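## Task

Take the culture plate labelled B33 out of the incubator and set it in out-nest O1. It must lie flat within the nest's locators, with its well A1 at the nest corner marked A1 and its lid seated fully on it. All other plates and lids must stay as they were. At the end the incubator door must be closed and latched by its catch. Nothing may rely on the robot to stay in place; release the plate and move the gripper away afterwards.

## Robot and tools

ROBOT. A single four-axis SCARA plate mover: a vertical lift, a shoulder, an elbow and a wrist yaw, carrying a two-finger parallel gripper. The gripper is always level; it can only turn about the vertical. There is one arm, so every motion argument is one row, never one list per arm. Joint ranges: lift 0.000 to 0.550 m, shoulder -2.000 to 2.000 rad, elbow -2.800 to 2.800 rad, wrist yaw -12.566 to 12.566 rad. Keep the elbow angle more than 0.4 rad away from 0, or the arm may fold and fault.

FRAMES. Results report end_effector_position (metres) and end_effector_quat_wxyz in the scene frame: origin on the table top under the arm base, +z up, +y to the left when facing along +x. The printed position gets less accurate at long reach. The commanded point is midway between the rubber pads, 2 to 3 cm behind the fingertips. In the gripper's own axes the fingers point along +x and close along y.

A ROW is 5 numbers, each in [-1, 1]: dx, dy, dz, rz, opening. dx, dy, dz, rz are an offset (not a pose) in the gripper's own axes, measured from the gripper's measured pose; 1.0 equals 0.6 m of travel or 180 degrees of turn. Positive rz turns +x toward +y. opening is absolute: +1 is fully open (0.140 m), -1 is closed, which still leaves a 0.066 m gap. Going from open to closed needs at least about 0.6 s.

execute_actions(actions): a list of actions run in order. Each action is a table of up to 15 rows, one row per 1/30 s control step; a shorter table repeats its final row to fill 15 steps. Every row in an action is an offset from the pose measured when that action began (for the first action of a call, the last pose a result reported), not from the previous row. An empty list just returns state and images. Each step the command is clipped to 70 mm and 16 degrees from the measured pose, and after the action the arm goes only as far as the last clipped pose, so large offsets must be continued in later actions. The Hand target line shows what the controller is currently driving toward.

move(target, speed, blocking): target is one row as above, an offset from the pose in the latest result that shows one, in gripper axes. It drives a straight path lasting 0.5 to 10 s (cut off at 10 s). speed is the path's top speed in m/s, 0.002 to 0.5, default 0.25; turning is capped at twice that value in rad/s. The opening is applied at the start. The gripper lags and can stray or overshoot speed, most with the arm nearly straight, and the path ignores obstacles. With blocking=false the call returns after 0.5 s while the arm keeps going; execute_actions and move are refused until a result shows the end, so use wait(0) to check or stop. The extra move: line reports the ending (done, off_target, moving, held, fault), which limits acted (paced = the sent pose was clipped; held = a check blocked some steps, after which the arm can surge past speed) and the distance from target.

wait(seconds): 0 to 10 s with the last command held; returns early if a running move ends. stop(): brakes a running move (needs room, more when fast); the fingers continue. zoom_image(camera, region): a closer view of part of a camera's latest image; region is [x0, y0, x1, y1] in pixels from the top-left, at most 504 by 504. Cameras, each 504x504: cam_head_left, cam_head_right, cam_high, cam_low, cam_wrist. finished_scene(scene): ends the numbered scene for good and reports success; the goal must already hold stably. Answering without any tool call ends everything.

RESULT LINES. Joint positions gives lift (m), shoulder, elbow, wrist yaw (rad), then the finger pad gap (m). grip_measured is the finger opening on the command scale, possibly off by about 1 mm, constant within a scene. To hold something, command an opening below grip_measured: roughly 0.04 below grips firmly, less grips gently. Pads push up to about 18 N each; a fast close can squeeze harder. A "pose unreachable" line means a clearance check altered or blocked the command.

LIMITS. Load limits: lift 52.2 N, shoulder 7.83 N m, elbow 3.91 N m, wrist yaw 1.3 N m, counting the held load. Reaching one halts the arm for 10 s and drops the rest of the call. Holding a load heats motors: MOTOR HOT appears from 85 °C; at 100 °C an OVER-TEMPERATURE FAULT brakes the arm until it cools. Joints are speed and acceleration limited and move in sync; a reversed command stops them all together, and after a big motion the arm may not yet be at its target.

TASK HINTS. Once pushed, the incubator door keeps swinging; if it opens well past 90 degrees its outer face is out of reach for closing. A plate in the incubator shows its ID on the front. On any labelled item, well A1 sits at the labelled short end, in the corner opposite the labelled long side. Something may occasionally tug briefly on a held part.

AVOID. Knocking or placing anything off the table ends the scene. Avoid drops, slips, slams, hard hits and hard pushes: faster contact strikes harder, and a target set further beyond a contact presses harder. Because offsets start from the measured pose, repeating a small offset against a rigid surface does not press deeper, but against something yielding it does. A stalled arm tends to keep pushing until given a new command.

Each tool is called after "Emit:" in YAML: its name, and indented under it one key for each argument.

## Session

Emit:
execute_actions:
  actions: []

Scene clock: 0.00 s.
end_effector_position=(+0.4545, +0.0193, +0.1440) grip_measured=+1.00 end_effector_quat_wxyz=(+0.972, -0.000, -0.000, +0.236)
Joint positions: [ 0.139 -1.308 -0.613 -3.886  0.14 ]
Motor temperatures (°C, as the motors report them): [28 21 22 23]
Hand target: +0.454, +0.019, +0.144; +0.972, -0.000, -0.000, +0.236

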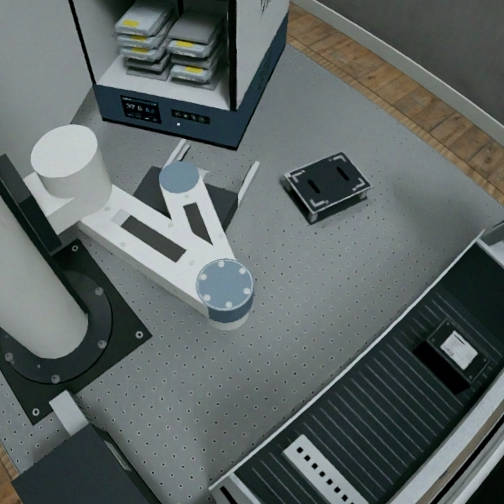

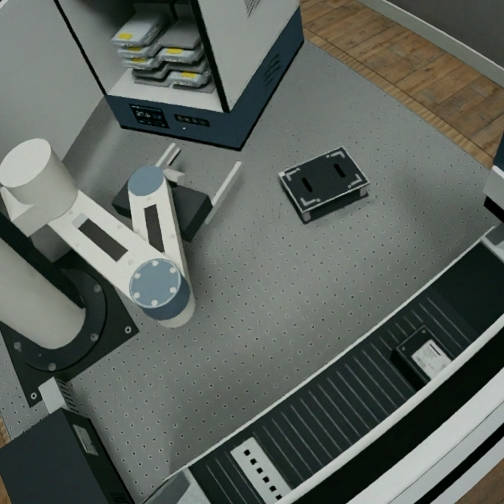

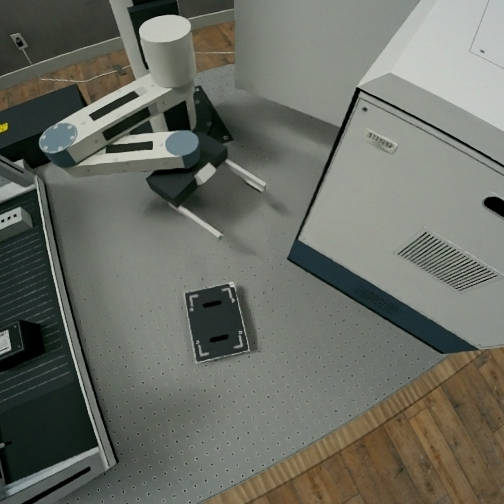

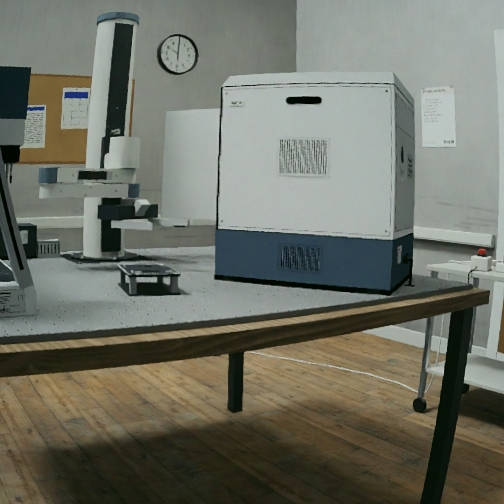

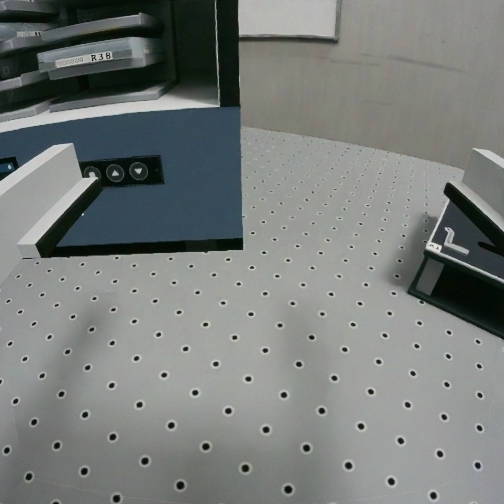

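Emit:
move:
  target: [0.146,0.3,0.18,0.021,-0.16]
  speed: 0.3

Scene clock: 3.17 s.
end_effector_position=(+0.4496, +0.2196, +0.2520) grip_measured=-0.16 end_effector_quat_wxyz=(+0.963, -0.000, -0.000, +0.268)
Joint positions: [ 0.247 -0.221 -0.834 -4.686  0.097]
Motor temperatures (°C, as the motors report them): [28 21 22 23]
Hand target: +0.450, +0.220, +0.252; +0.963, -0.000, -0.000, +0.268
Off the commanded pose: 0.000 m, 0 deg.
move: done

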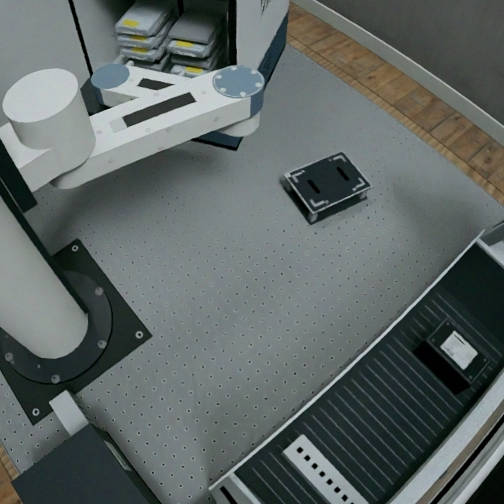

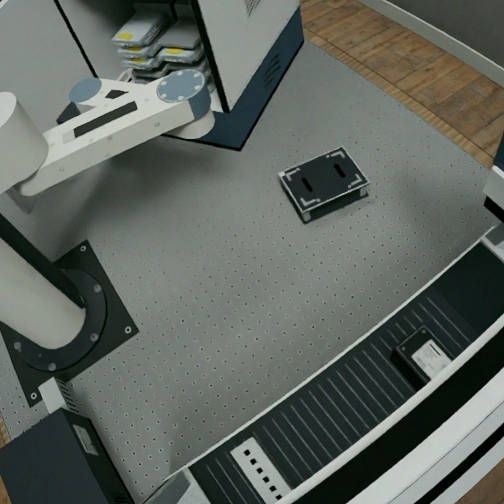

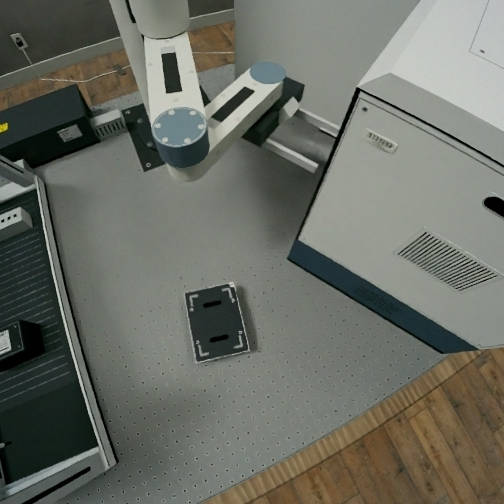

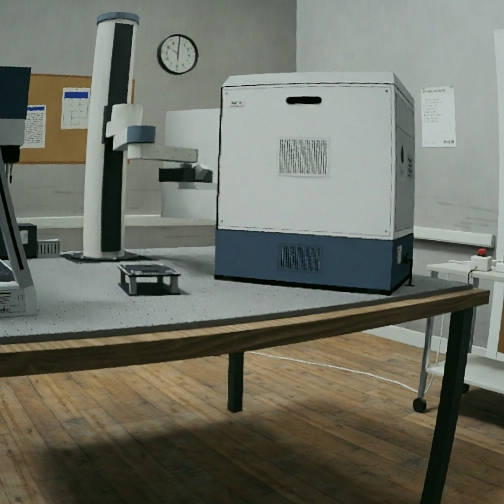

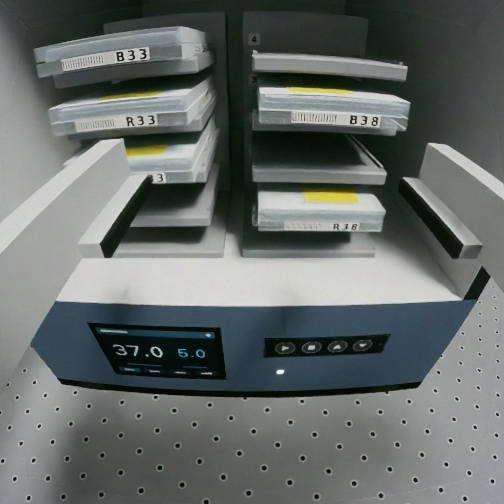

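Emit:
move:
  target: [0.065,0.146,0.073,0,-0.16]
  speed: 0.15

Emit:
zoom_image:
  camera: "cam_wrist"
  region: [100,70,450,280]

Scene clock: 7.77 s.
end_effector_position=(+0.4377, +0.3148, +0.2959) grip_measured=-0.16 end_effector_quat_wxyz=(+0.963, -0.000, -0.000, +0.268)
Joint positions: [ 0.291  0.155 -1.135 -4.761  0.097]
Motor temperatures (°C, as the motors report them): [28 21 22 23]
Hand target: +0.438, +0.315, +0.296; +0.963, -0.000, -0.000, +0.268
Off the commanded pose: 0.000 m, 0 deg.
move: done

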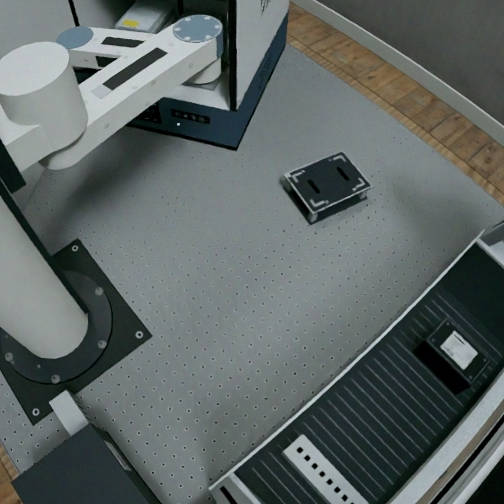

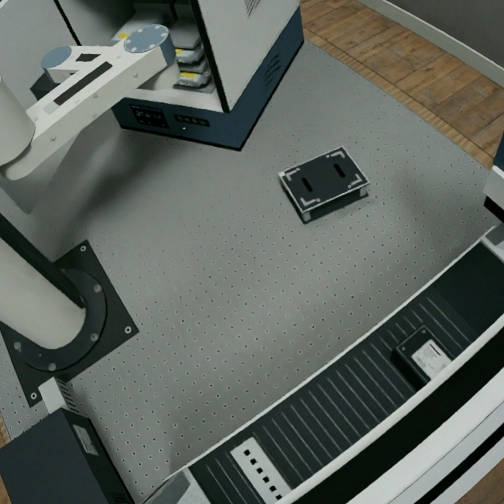

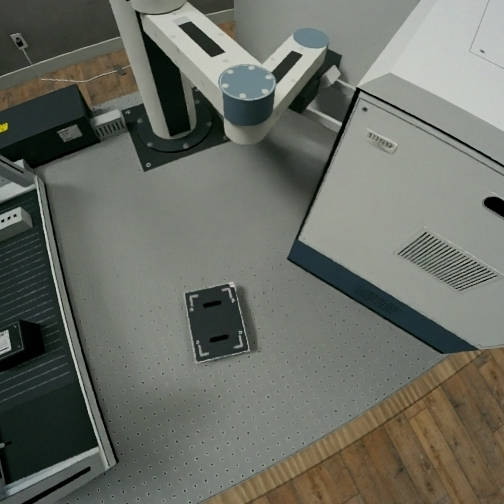

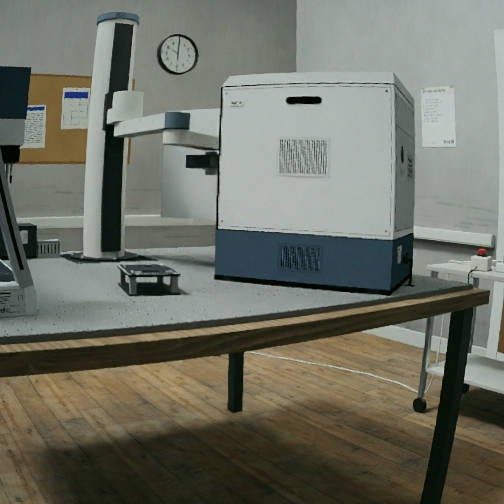

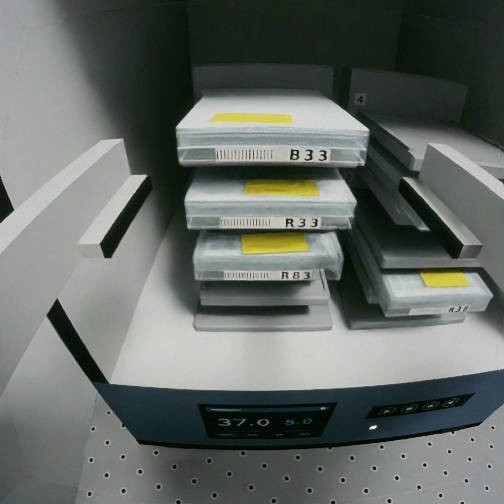

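Region (100, 70, 450, 280) of cam_wrist's 504x504 image, scaled by 1.440, with more detail than that image has; it fills the top 302 rows of this view, and the rest is white.

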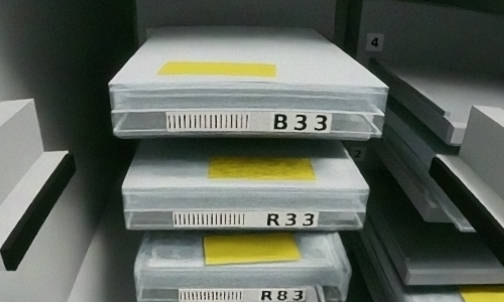

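Emit:
move:
  target: [0.097,0,0.005,0,-0.16]
  speed: 0.1

Scene clock: 10.00 s.
end_effector_position=(+0.4877, +0.3447, +0.2989) grip_measured=-0.16 end_effector_quat_wxyz=(+0.964, -0.000, -0.000, +0.268)
Joint positions: [ 0.294  0.17  -1.387 -4.525  0.097]
Motor temperatures (°C, as the motors report them): [28 21 22 23]
Hand target: +0.488, +0.345, +0.299; +0.963, -0.000, -0.000, +0.268
Off the commanded pose: 0.000 m, 0 deg.
move: done

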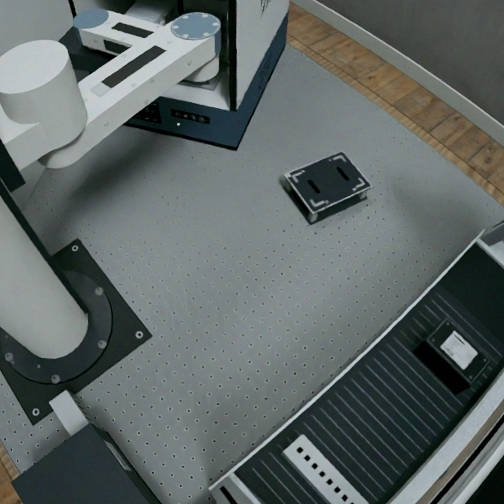

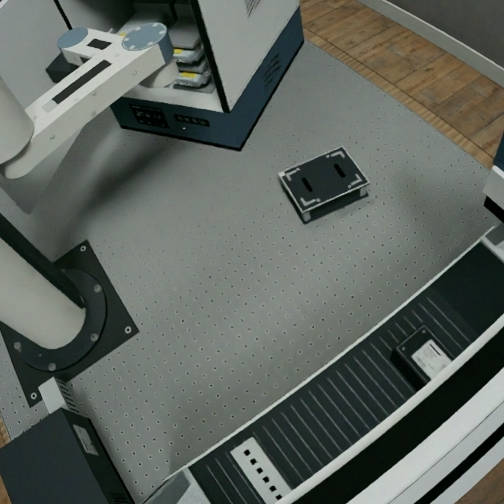

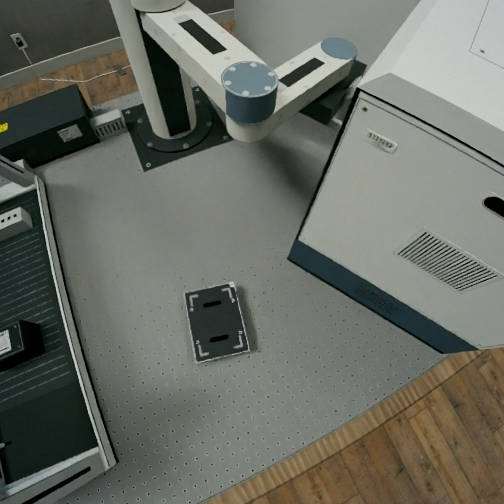

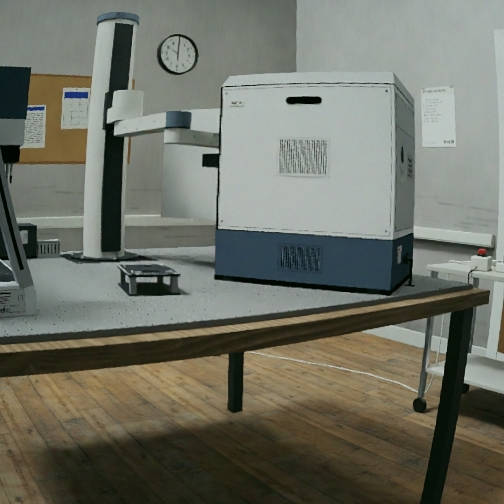

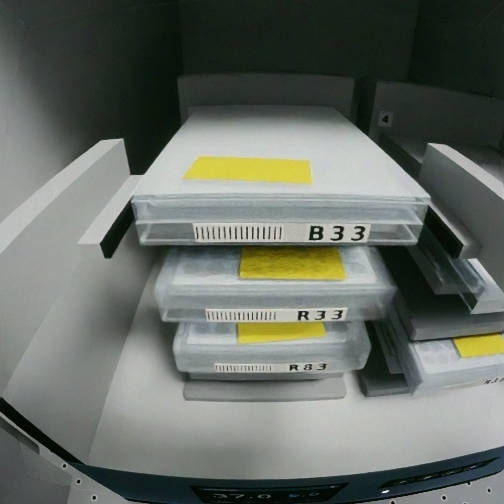

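Matches the earlier view.

Emit:
move:
  target: [0.075,0.0015,0.001,0,-0.16]
  speed: 0.09

Emit:
execute_actions:
  actions:
    - [[0,0,0,0,-0.25],[0,0,0,0,-0.3],[0,0,0,0,-0.35],[0,0,0,0,-0.4],[0,0,0,0,-0.42],[0,0,0,0,-0.44],[0,0,0,0,-0.45],[0,0,0,0,-0.46],[0,0,0,0,-0.47],[0,0,0,0,-0.48],[0,0,0,0,-0.49],[0,0,0,0,-0.5],[0,0,0,0,-0.51],[0,0,0,0,-0.52]]

Scene clock: 13.97 s.
end_effector_position=(+0.5260, +0.3685, +0.2994) grip_measured=-0.16 end_effector_quat_wxyz=(+0.964, -0.000, -0.000, +0.267)
Joint positions: [ 0.294  0.217 -1.61  -4.349  0.097]
Motor temperatures (°C, as the motors report them): [28 21 22 23]
Hand target: +0.526, +0.369, +0.299; +0.964, -0.000, -0.000, +0.268
Off the commanded pose: 0.000 m, 0 deg.
move: done

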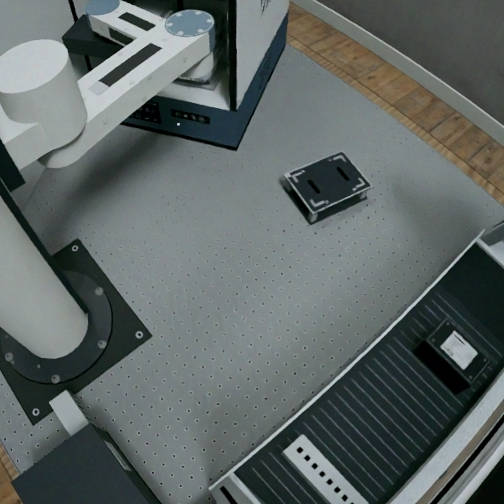

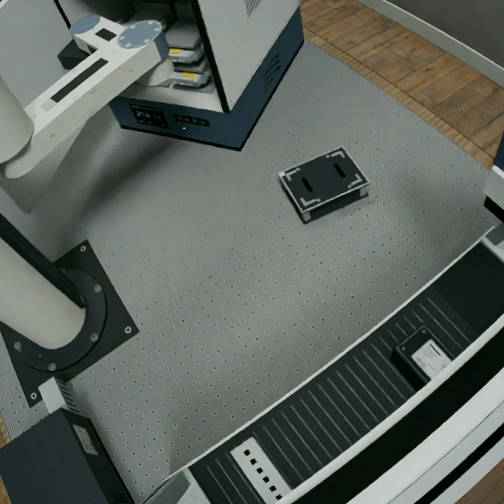

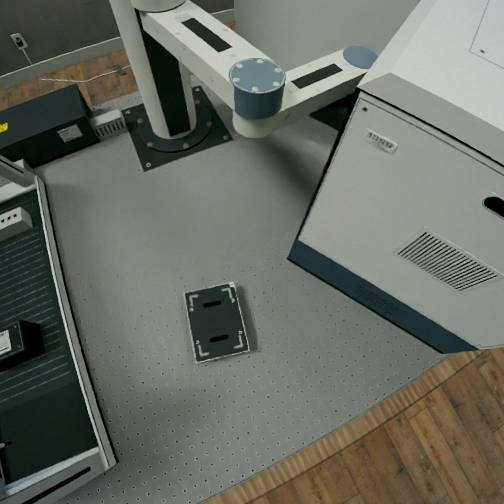

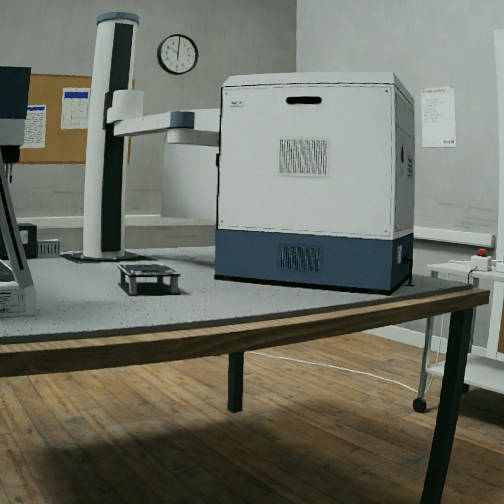

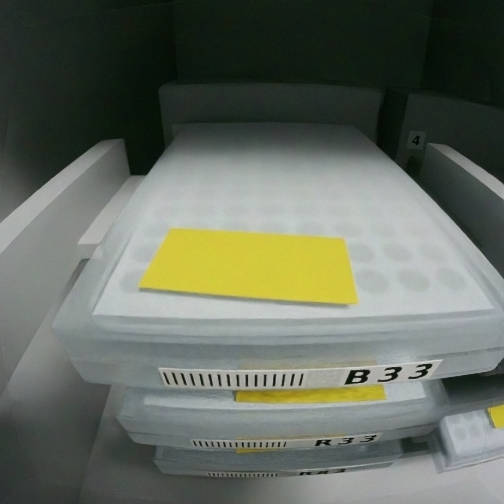

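Scene clock: 14.47 s.
end_effector_position=(+0.5260, +0.3685, +0.2994) grip_measured=-0.48 end_effector_quat_wxyz=(+0.964, -0.000, -0.000, +0.267)
Joint positions: [ 0.294  0.217 -1.61  -4.349  0.085]
Motor temperatures (°C, as the motors report them): [28 21 22 23]
Hand target: +0.526, +0.369, +0.299; +0.964, -0.000, -0.000, +0.267
Off the commanded pose: 0.000 m, 0 deg.

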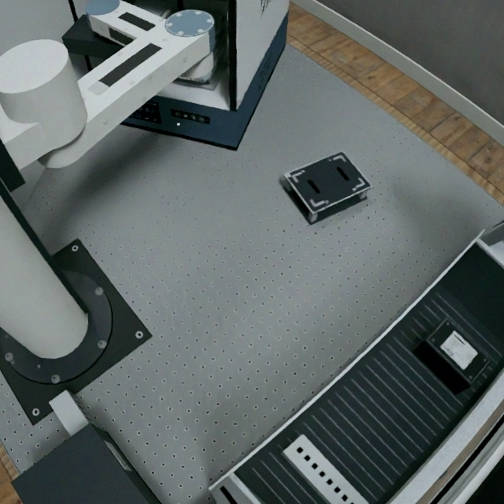

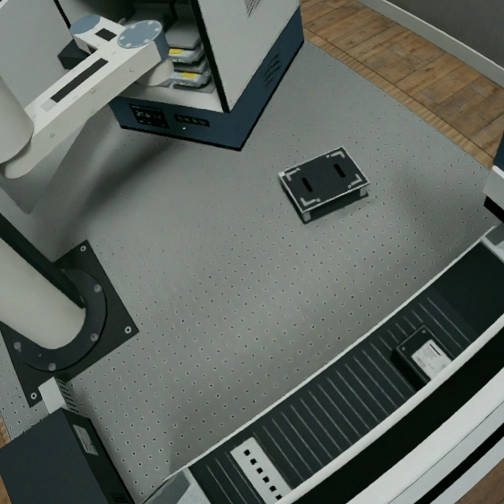

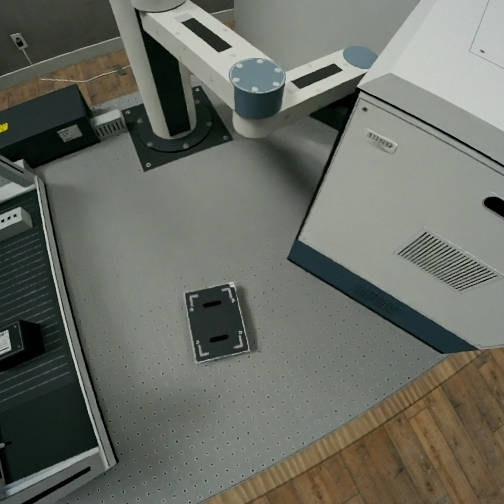

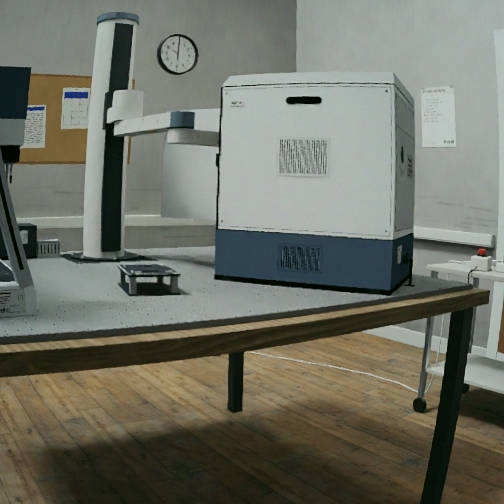

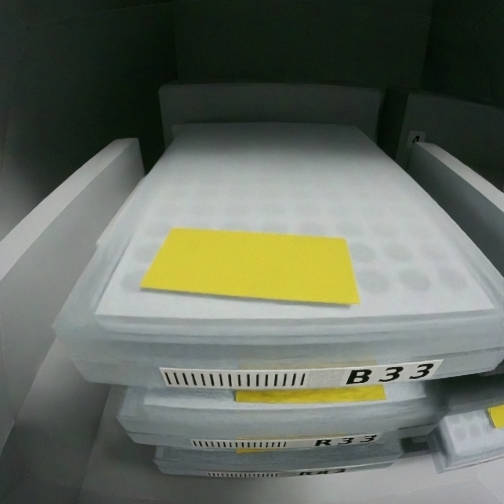

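Emit:
move:
  target: [0,0,0.02,0,-0.525]
  speed: 0.04

Emit:
move:
  target: [-0.317,-0.033,0,0,-0.525]
  speed: 0.2

Emit:
move:
  target: [-0.036,-0.568,-0.27,-0.236,-0.525]
  speed: 0.28

Emit:
move:
  target: [0.223,-0.078,-0.08,0,-0.525]
  speed: 0.2

Emit:
zoom_image:
  camera: "cam_high"
  region: [170,270,270,370]

Scene clock: 23.53 s.
end_effector_position=(+0.5260, +0.3685, +0.3114) grip_measured=-0.48 end_effector_quat_wxyz=(+0.964, -0.000, -0.000, +0.267)
Joint positions: [ 0.306  0.217 -1.61  -4.349  0.085]
Motor temperatures (°C, as the motors report them): [28 21 22 23]
Hand target: +0.526, +0.369, +0.311; +0.964, -0.000, -0.000, +0.267
Off the commanded pose: 0.000 m, 0 deg.
move: done

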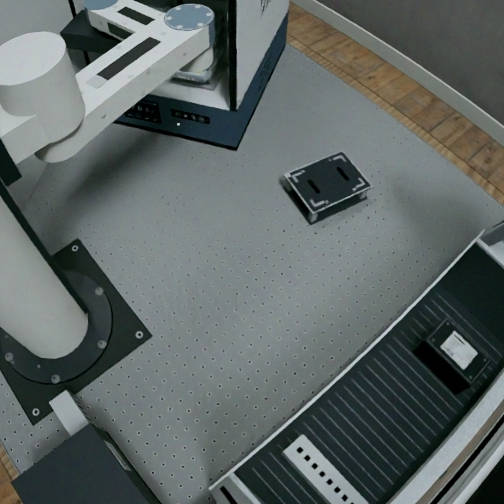

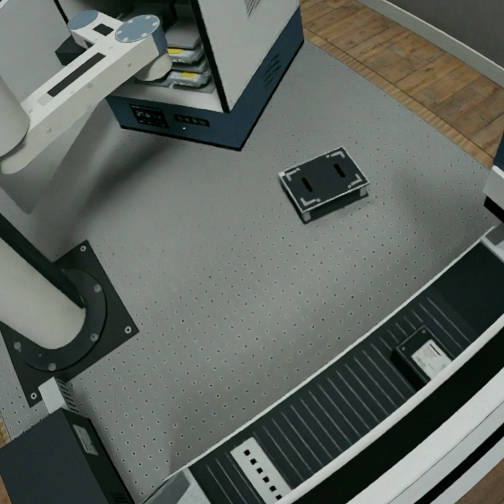

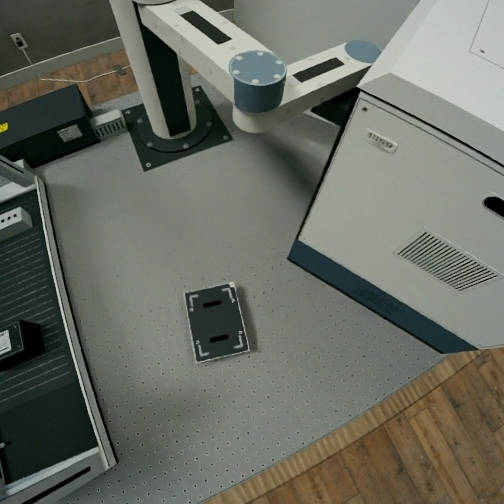

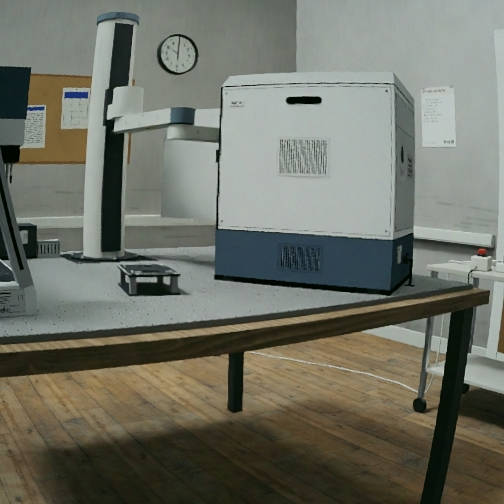

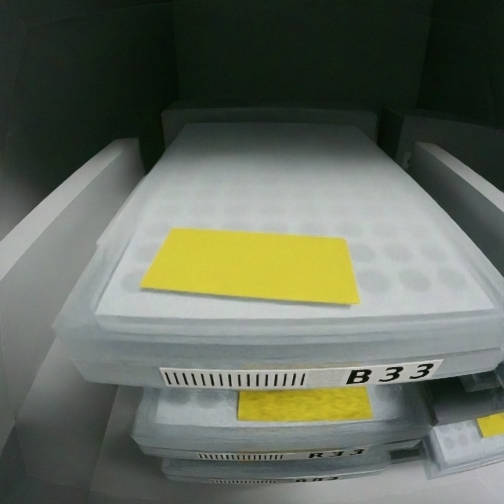

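Scene clock: 24.83 s.
end_effector_position=(+0.3731, +0.2537, +0.3114) grip_measured=-0.48 end_effector_quat_wxyz=(+0.964, -0.000, -0.000, +0.267)
Joint positions: [ 0.306  0.165 -0.765 -5.142  0.085]
Motor temperatures (°C, as the motors report them): [28 21 22 23]
Hand target: +0.373, +0.254, +0.311; +0.964, -0.000, -0.000, +0.267
Off the commanded pose: 0.000 m, 0 deg.
move: done

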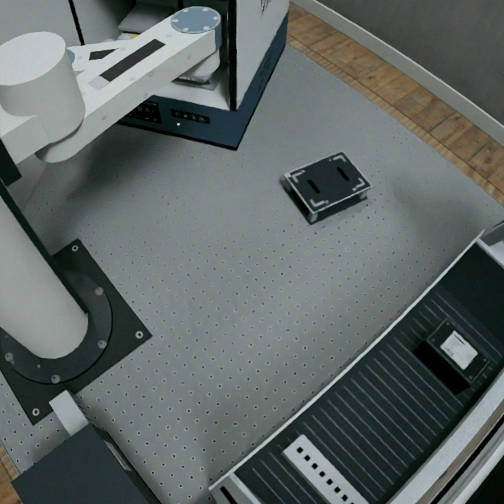

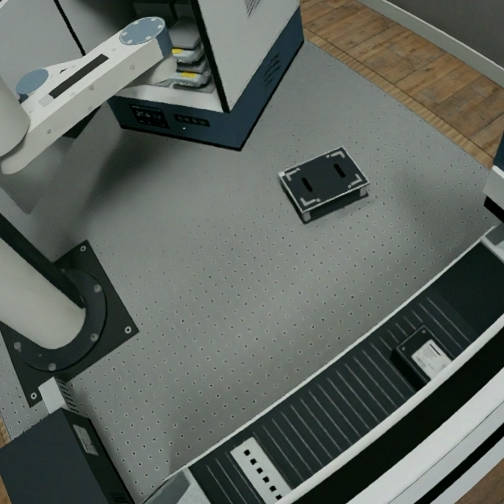

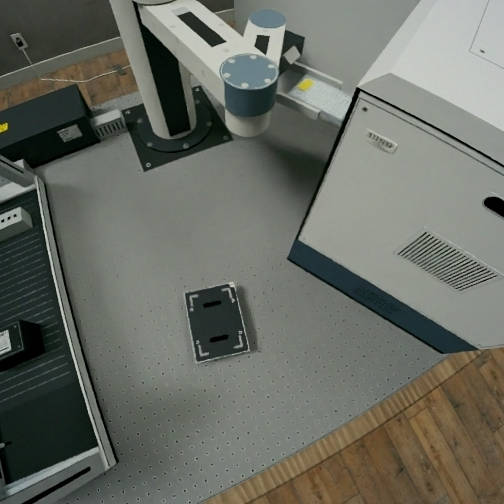

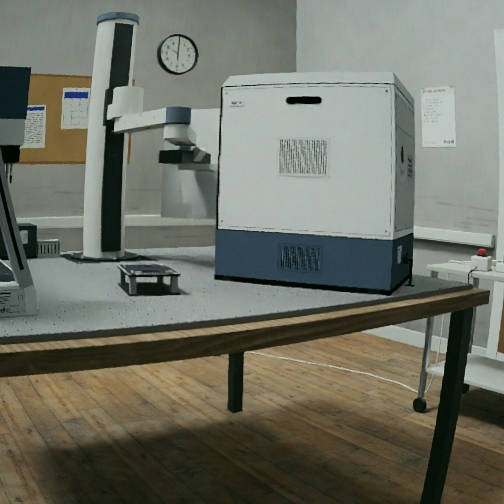

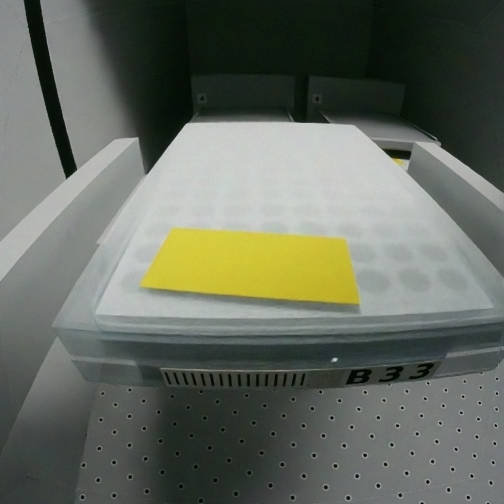

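Scene clock: 26.57 s.
end_effector_position=(+0.5304, -0.0498, +0.1494) grip_measured=-0.48 end_effector_quat_wxyz=(+0.995, -0.000, -0.000, -0.100)
Joint positions: [ 0.144 -1.075 -0.858 -4.551  0.085]
Motor temperatures (°C, as the motors report them): [28 21 22 23]
Hand target: +0.530, -0.050, +0.149; +0.995, -0.000, -0.000, -0.100
Off the commanded pose: 0.000 m, 0 deg.
move: done

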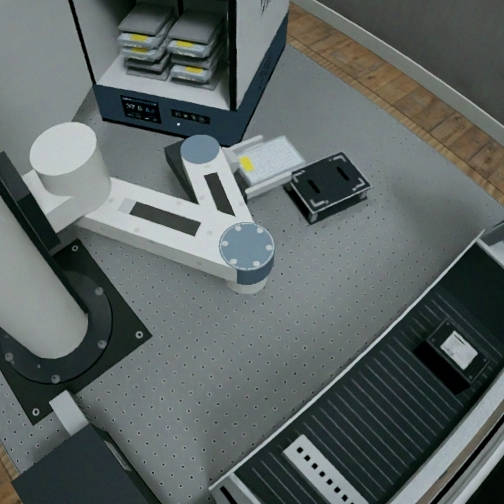

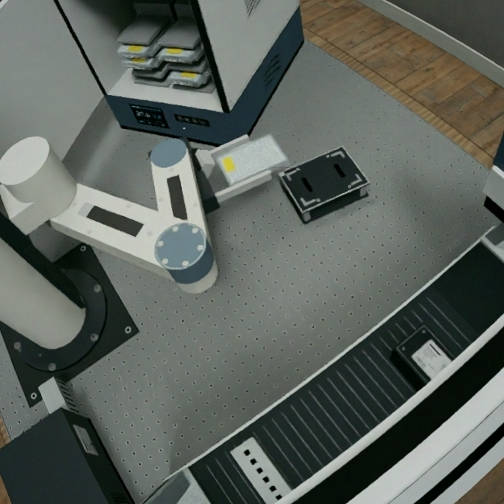

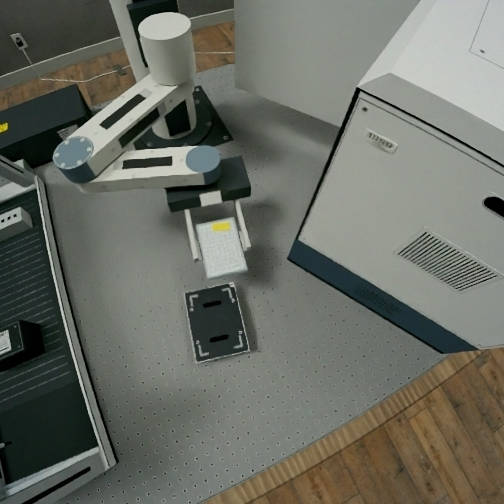

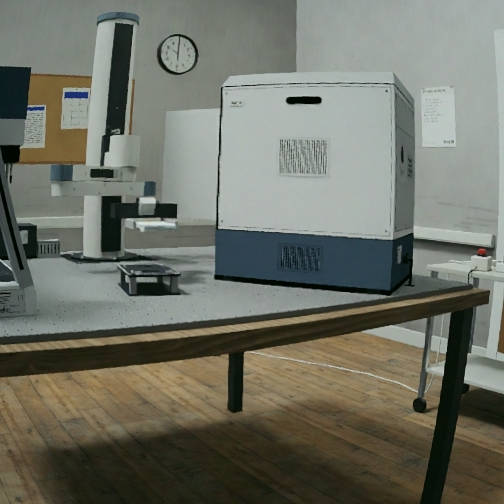

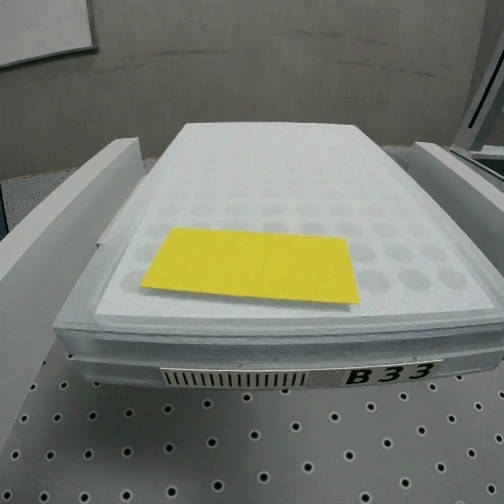

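Scene clock: 27.67 s.
end_effector_position=(+0.6521, -0.1225, +0.1013) grip_measured=-0.48 end_effector_quat_wxyz=(+0.995, -0.000, -0.000, -0.101)
Joint positions: [ 0.096 -1.016 -1.485 -3.984  0.085]
Motor temperatures (°C, as the motors report them): [28 21 22 23]
Hand target: +0.652, -0.122, +0.101; +0.995, -0.000, -0.000, -0.100
Off the commanded pose: 0.000 m, 0 deg.
move: done

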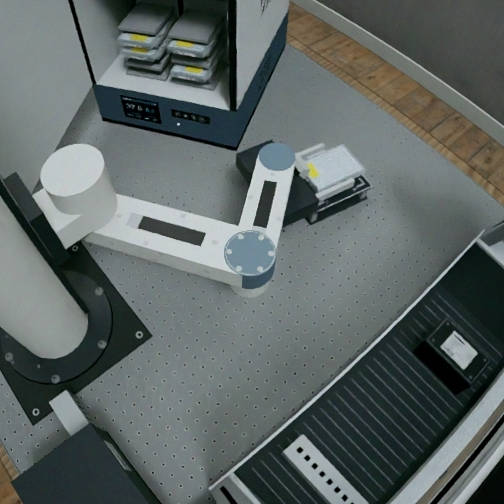

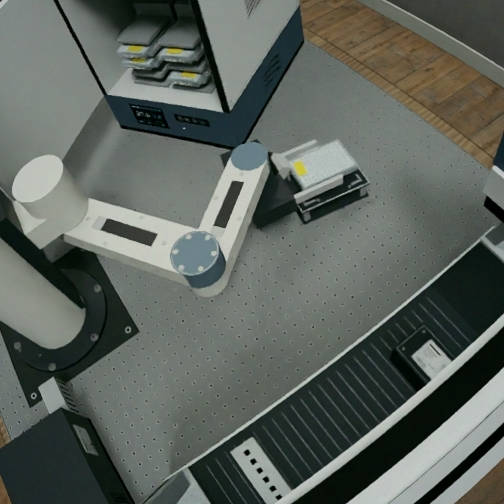

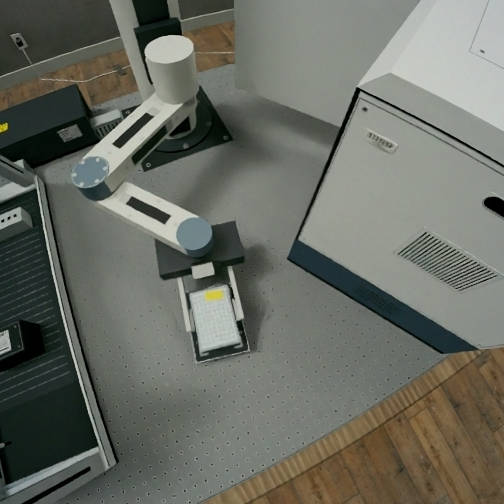

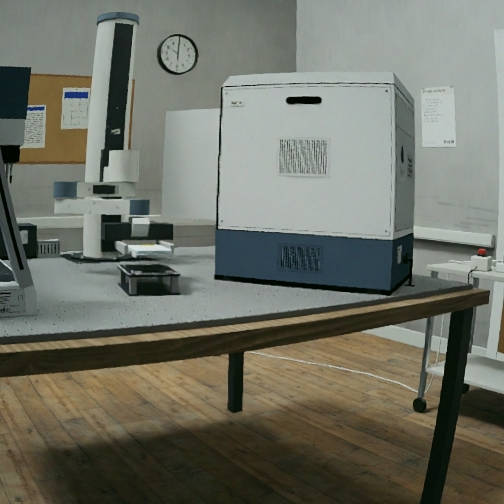

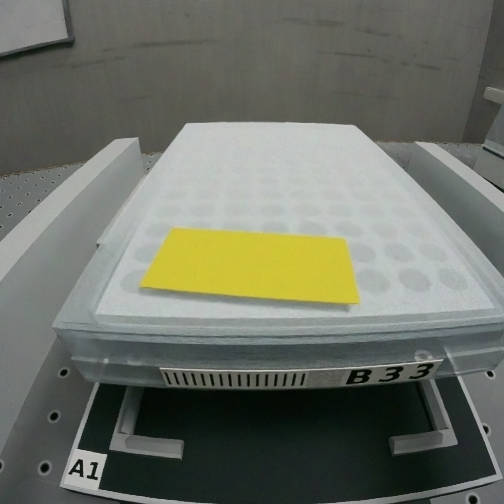

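Region (170, 270, 270, 370) of cam_high's 504x504 image, scaled by 5.040, with more detail than that image has.

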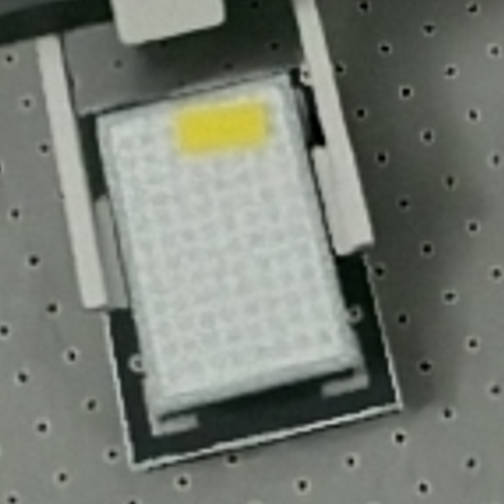

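Emit:
move:
  target: [0,0,-0.045,0,-0.525]
  speed: 0.07

Emit:
zoom_image:
  camera: "cam_high"
  region: [175,280,260,370]

Emit:
zoom_image:
  camera: "cam_wrist"
  region: [30,330,230,450]

Emit:
zoom_image:
  camera: "cam_low"
  region: [110,245,190,290]

Scene clock: 31.27 s.
end_effector_position=(+0.6521, -0.1225, +0.0742) grip_measured=-0.48 end_effector_quat_wxyz=(+0.995, -0.000, -0.000, -0.101)
Joint positions: [ 0.069 -1.016 -1.485 -3.984  0.085]
Motor temperatures (°C, as the motors report them): [29 21 22 23]
Hand target: +0.652, -0.123, +0.074; +0.995, -0.000, -0.000, -0.101
Off the commanded pose: 0.000 m, 0 deg.
move: done

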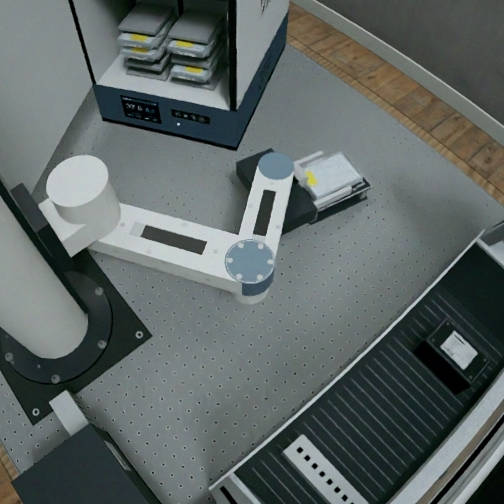

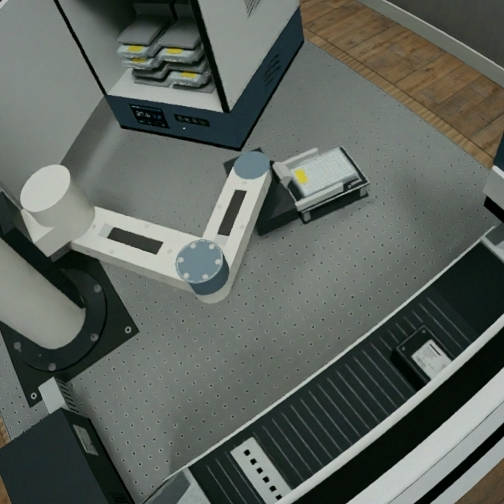

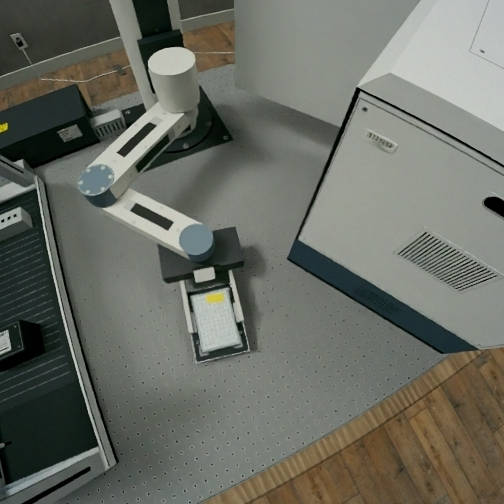

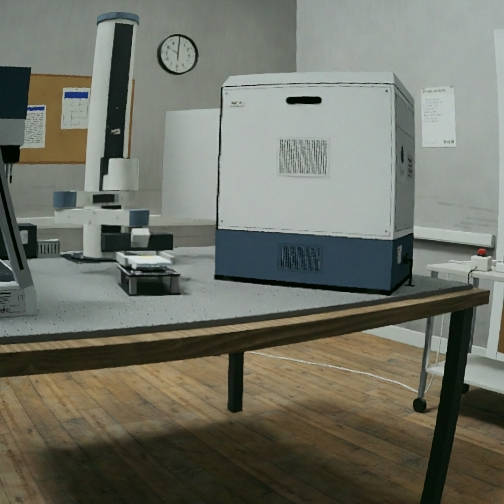

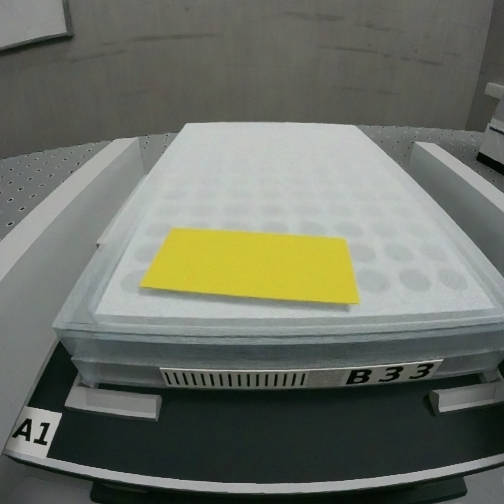

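Region (175, 280, 260, 370) of cam_high's 504x504 image, scaled by 5.600, with more detail than that image has.

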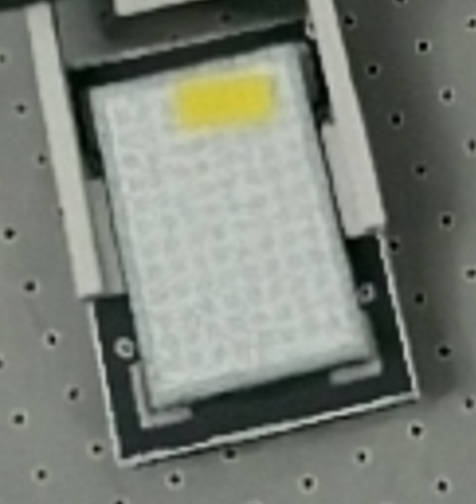

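Region (30, 330, 230, 450) of cam_wrist's 504x504 image, scaled by 2.520, with more detail than that image has; it fills the top 302 rows of this view, and the rest is white.

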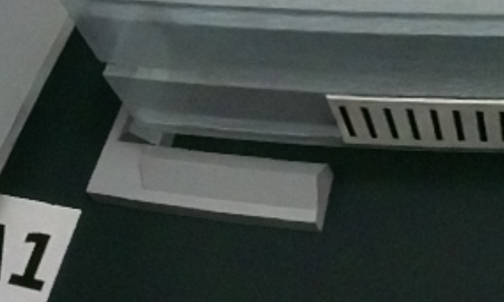

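Region (110, 245, 190, 290) of cam_low's 504x504 image, scaled by 6.300, with more detail than that image has; it fills the top 284 rows of this view, and the rest is white.

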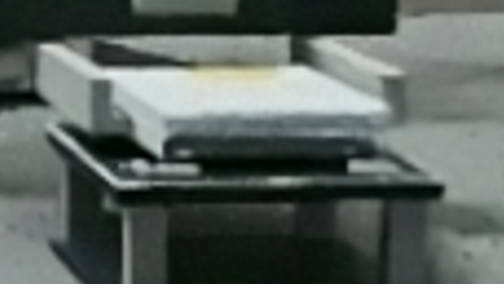

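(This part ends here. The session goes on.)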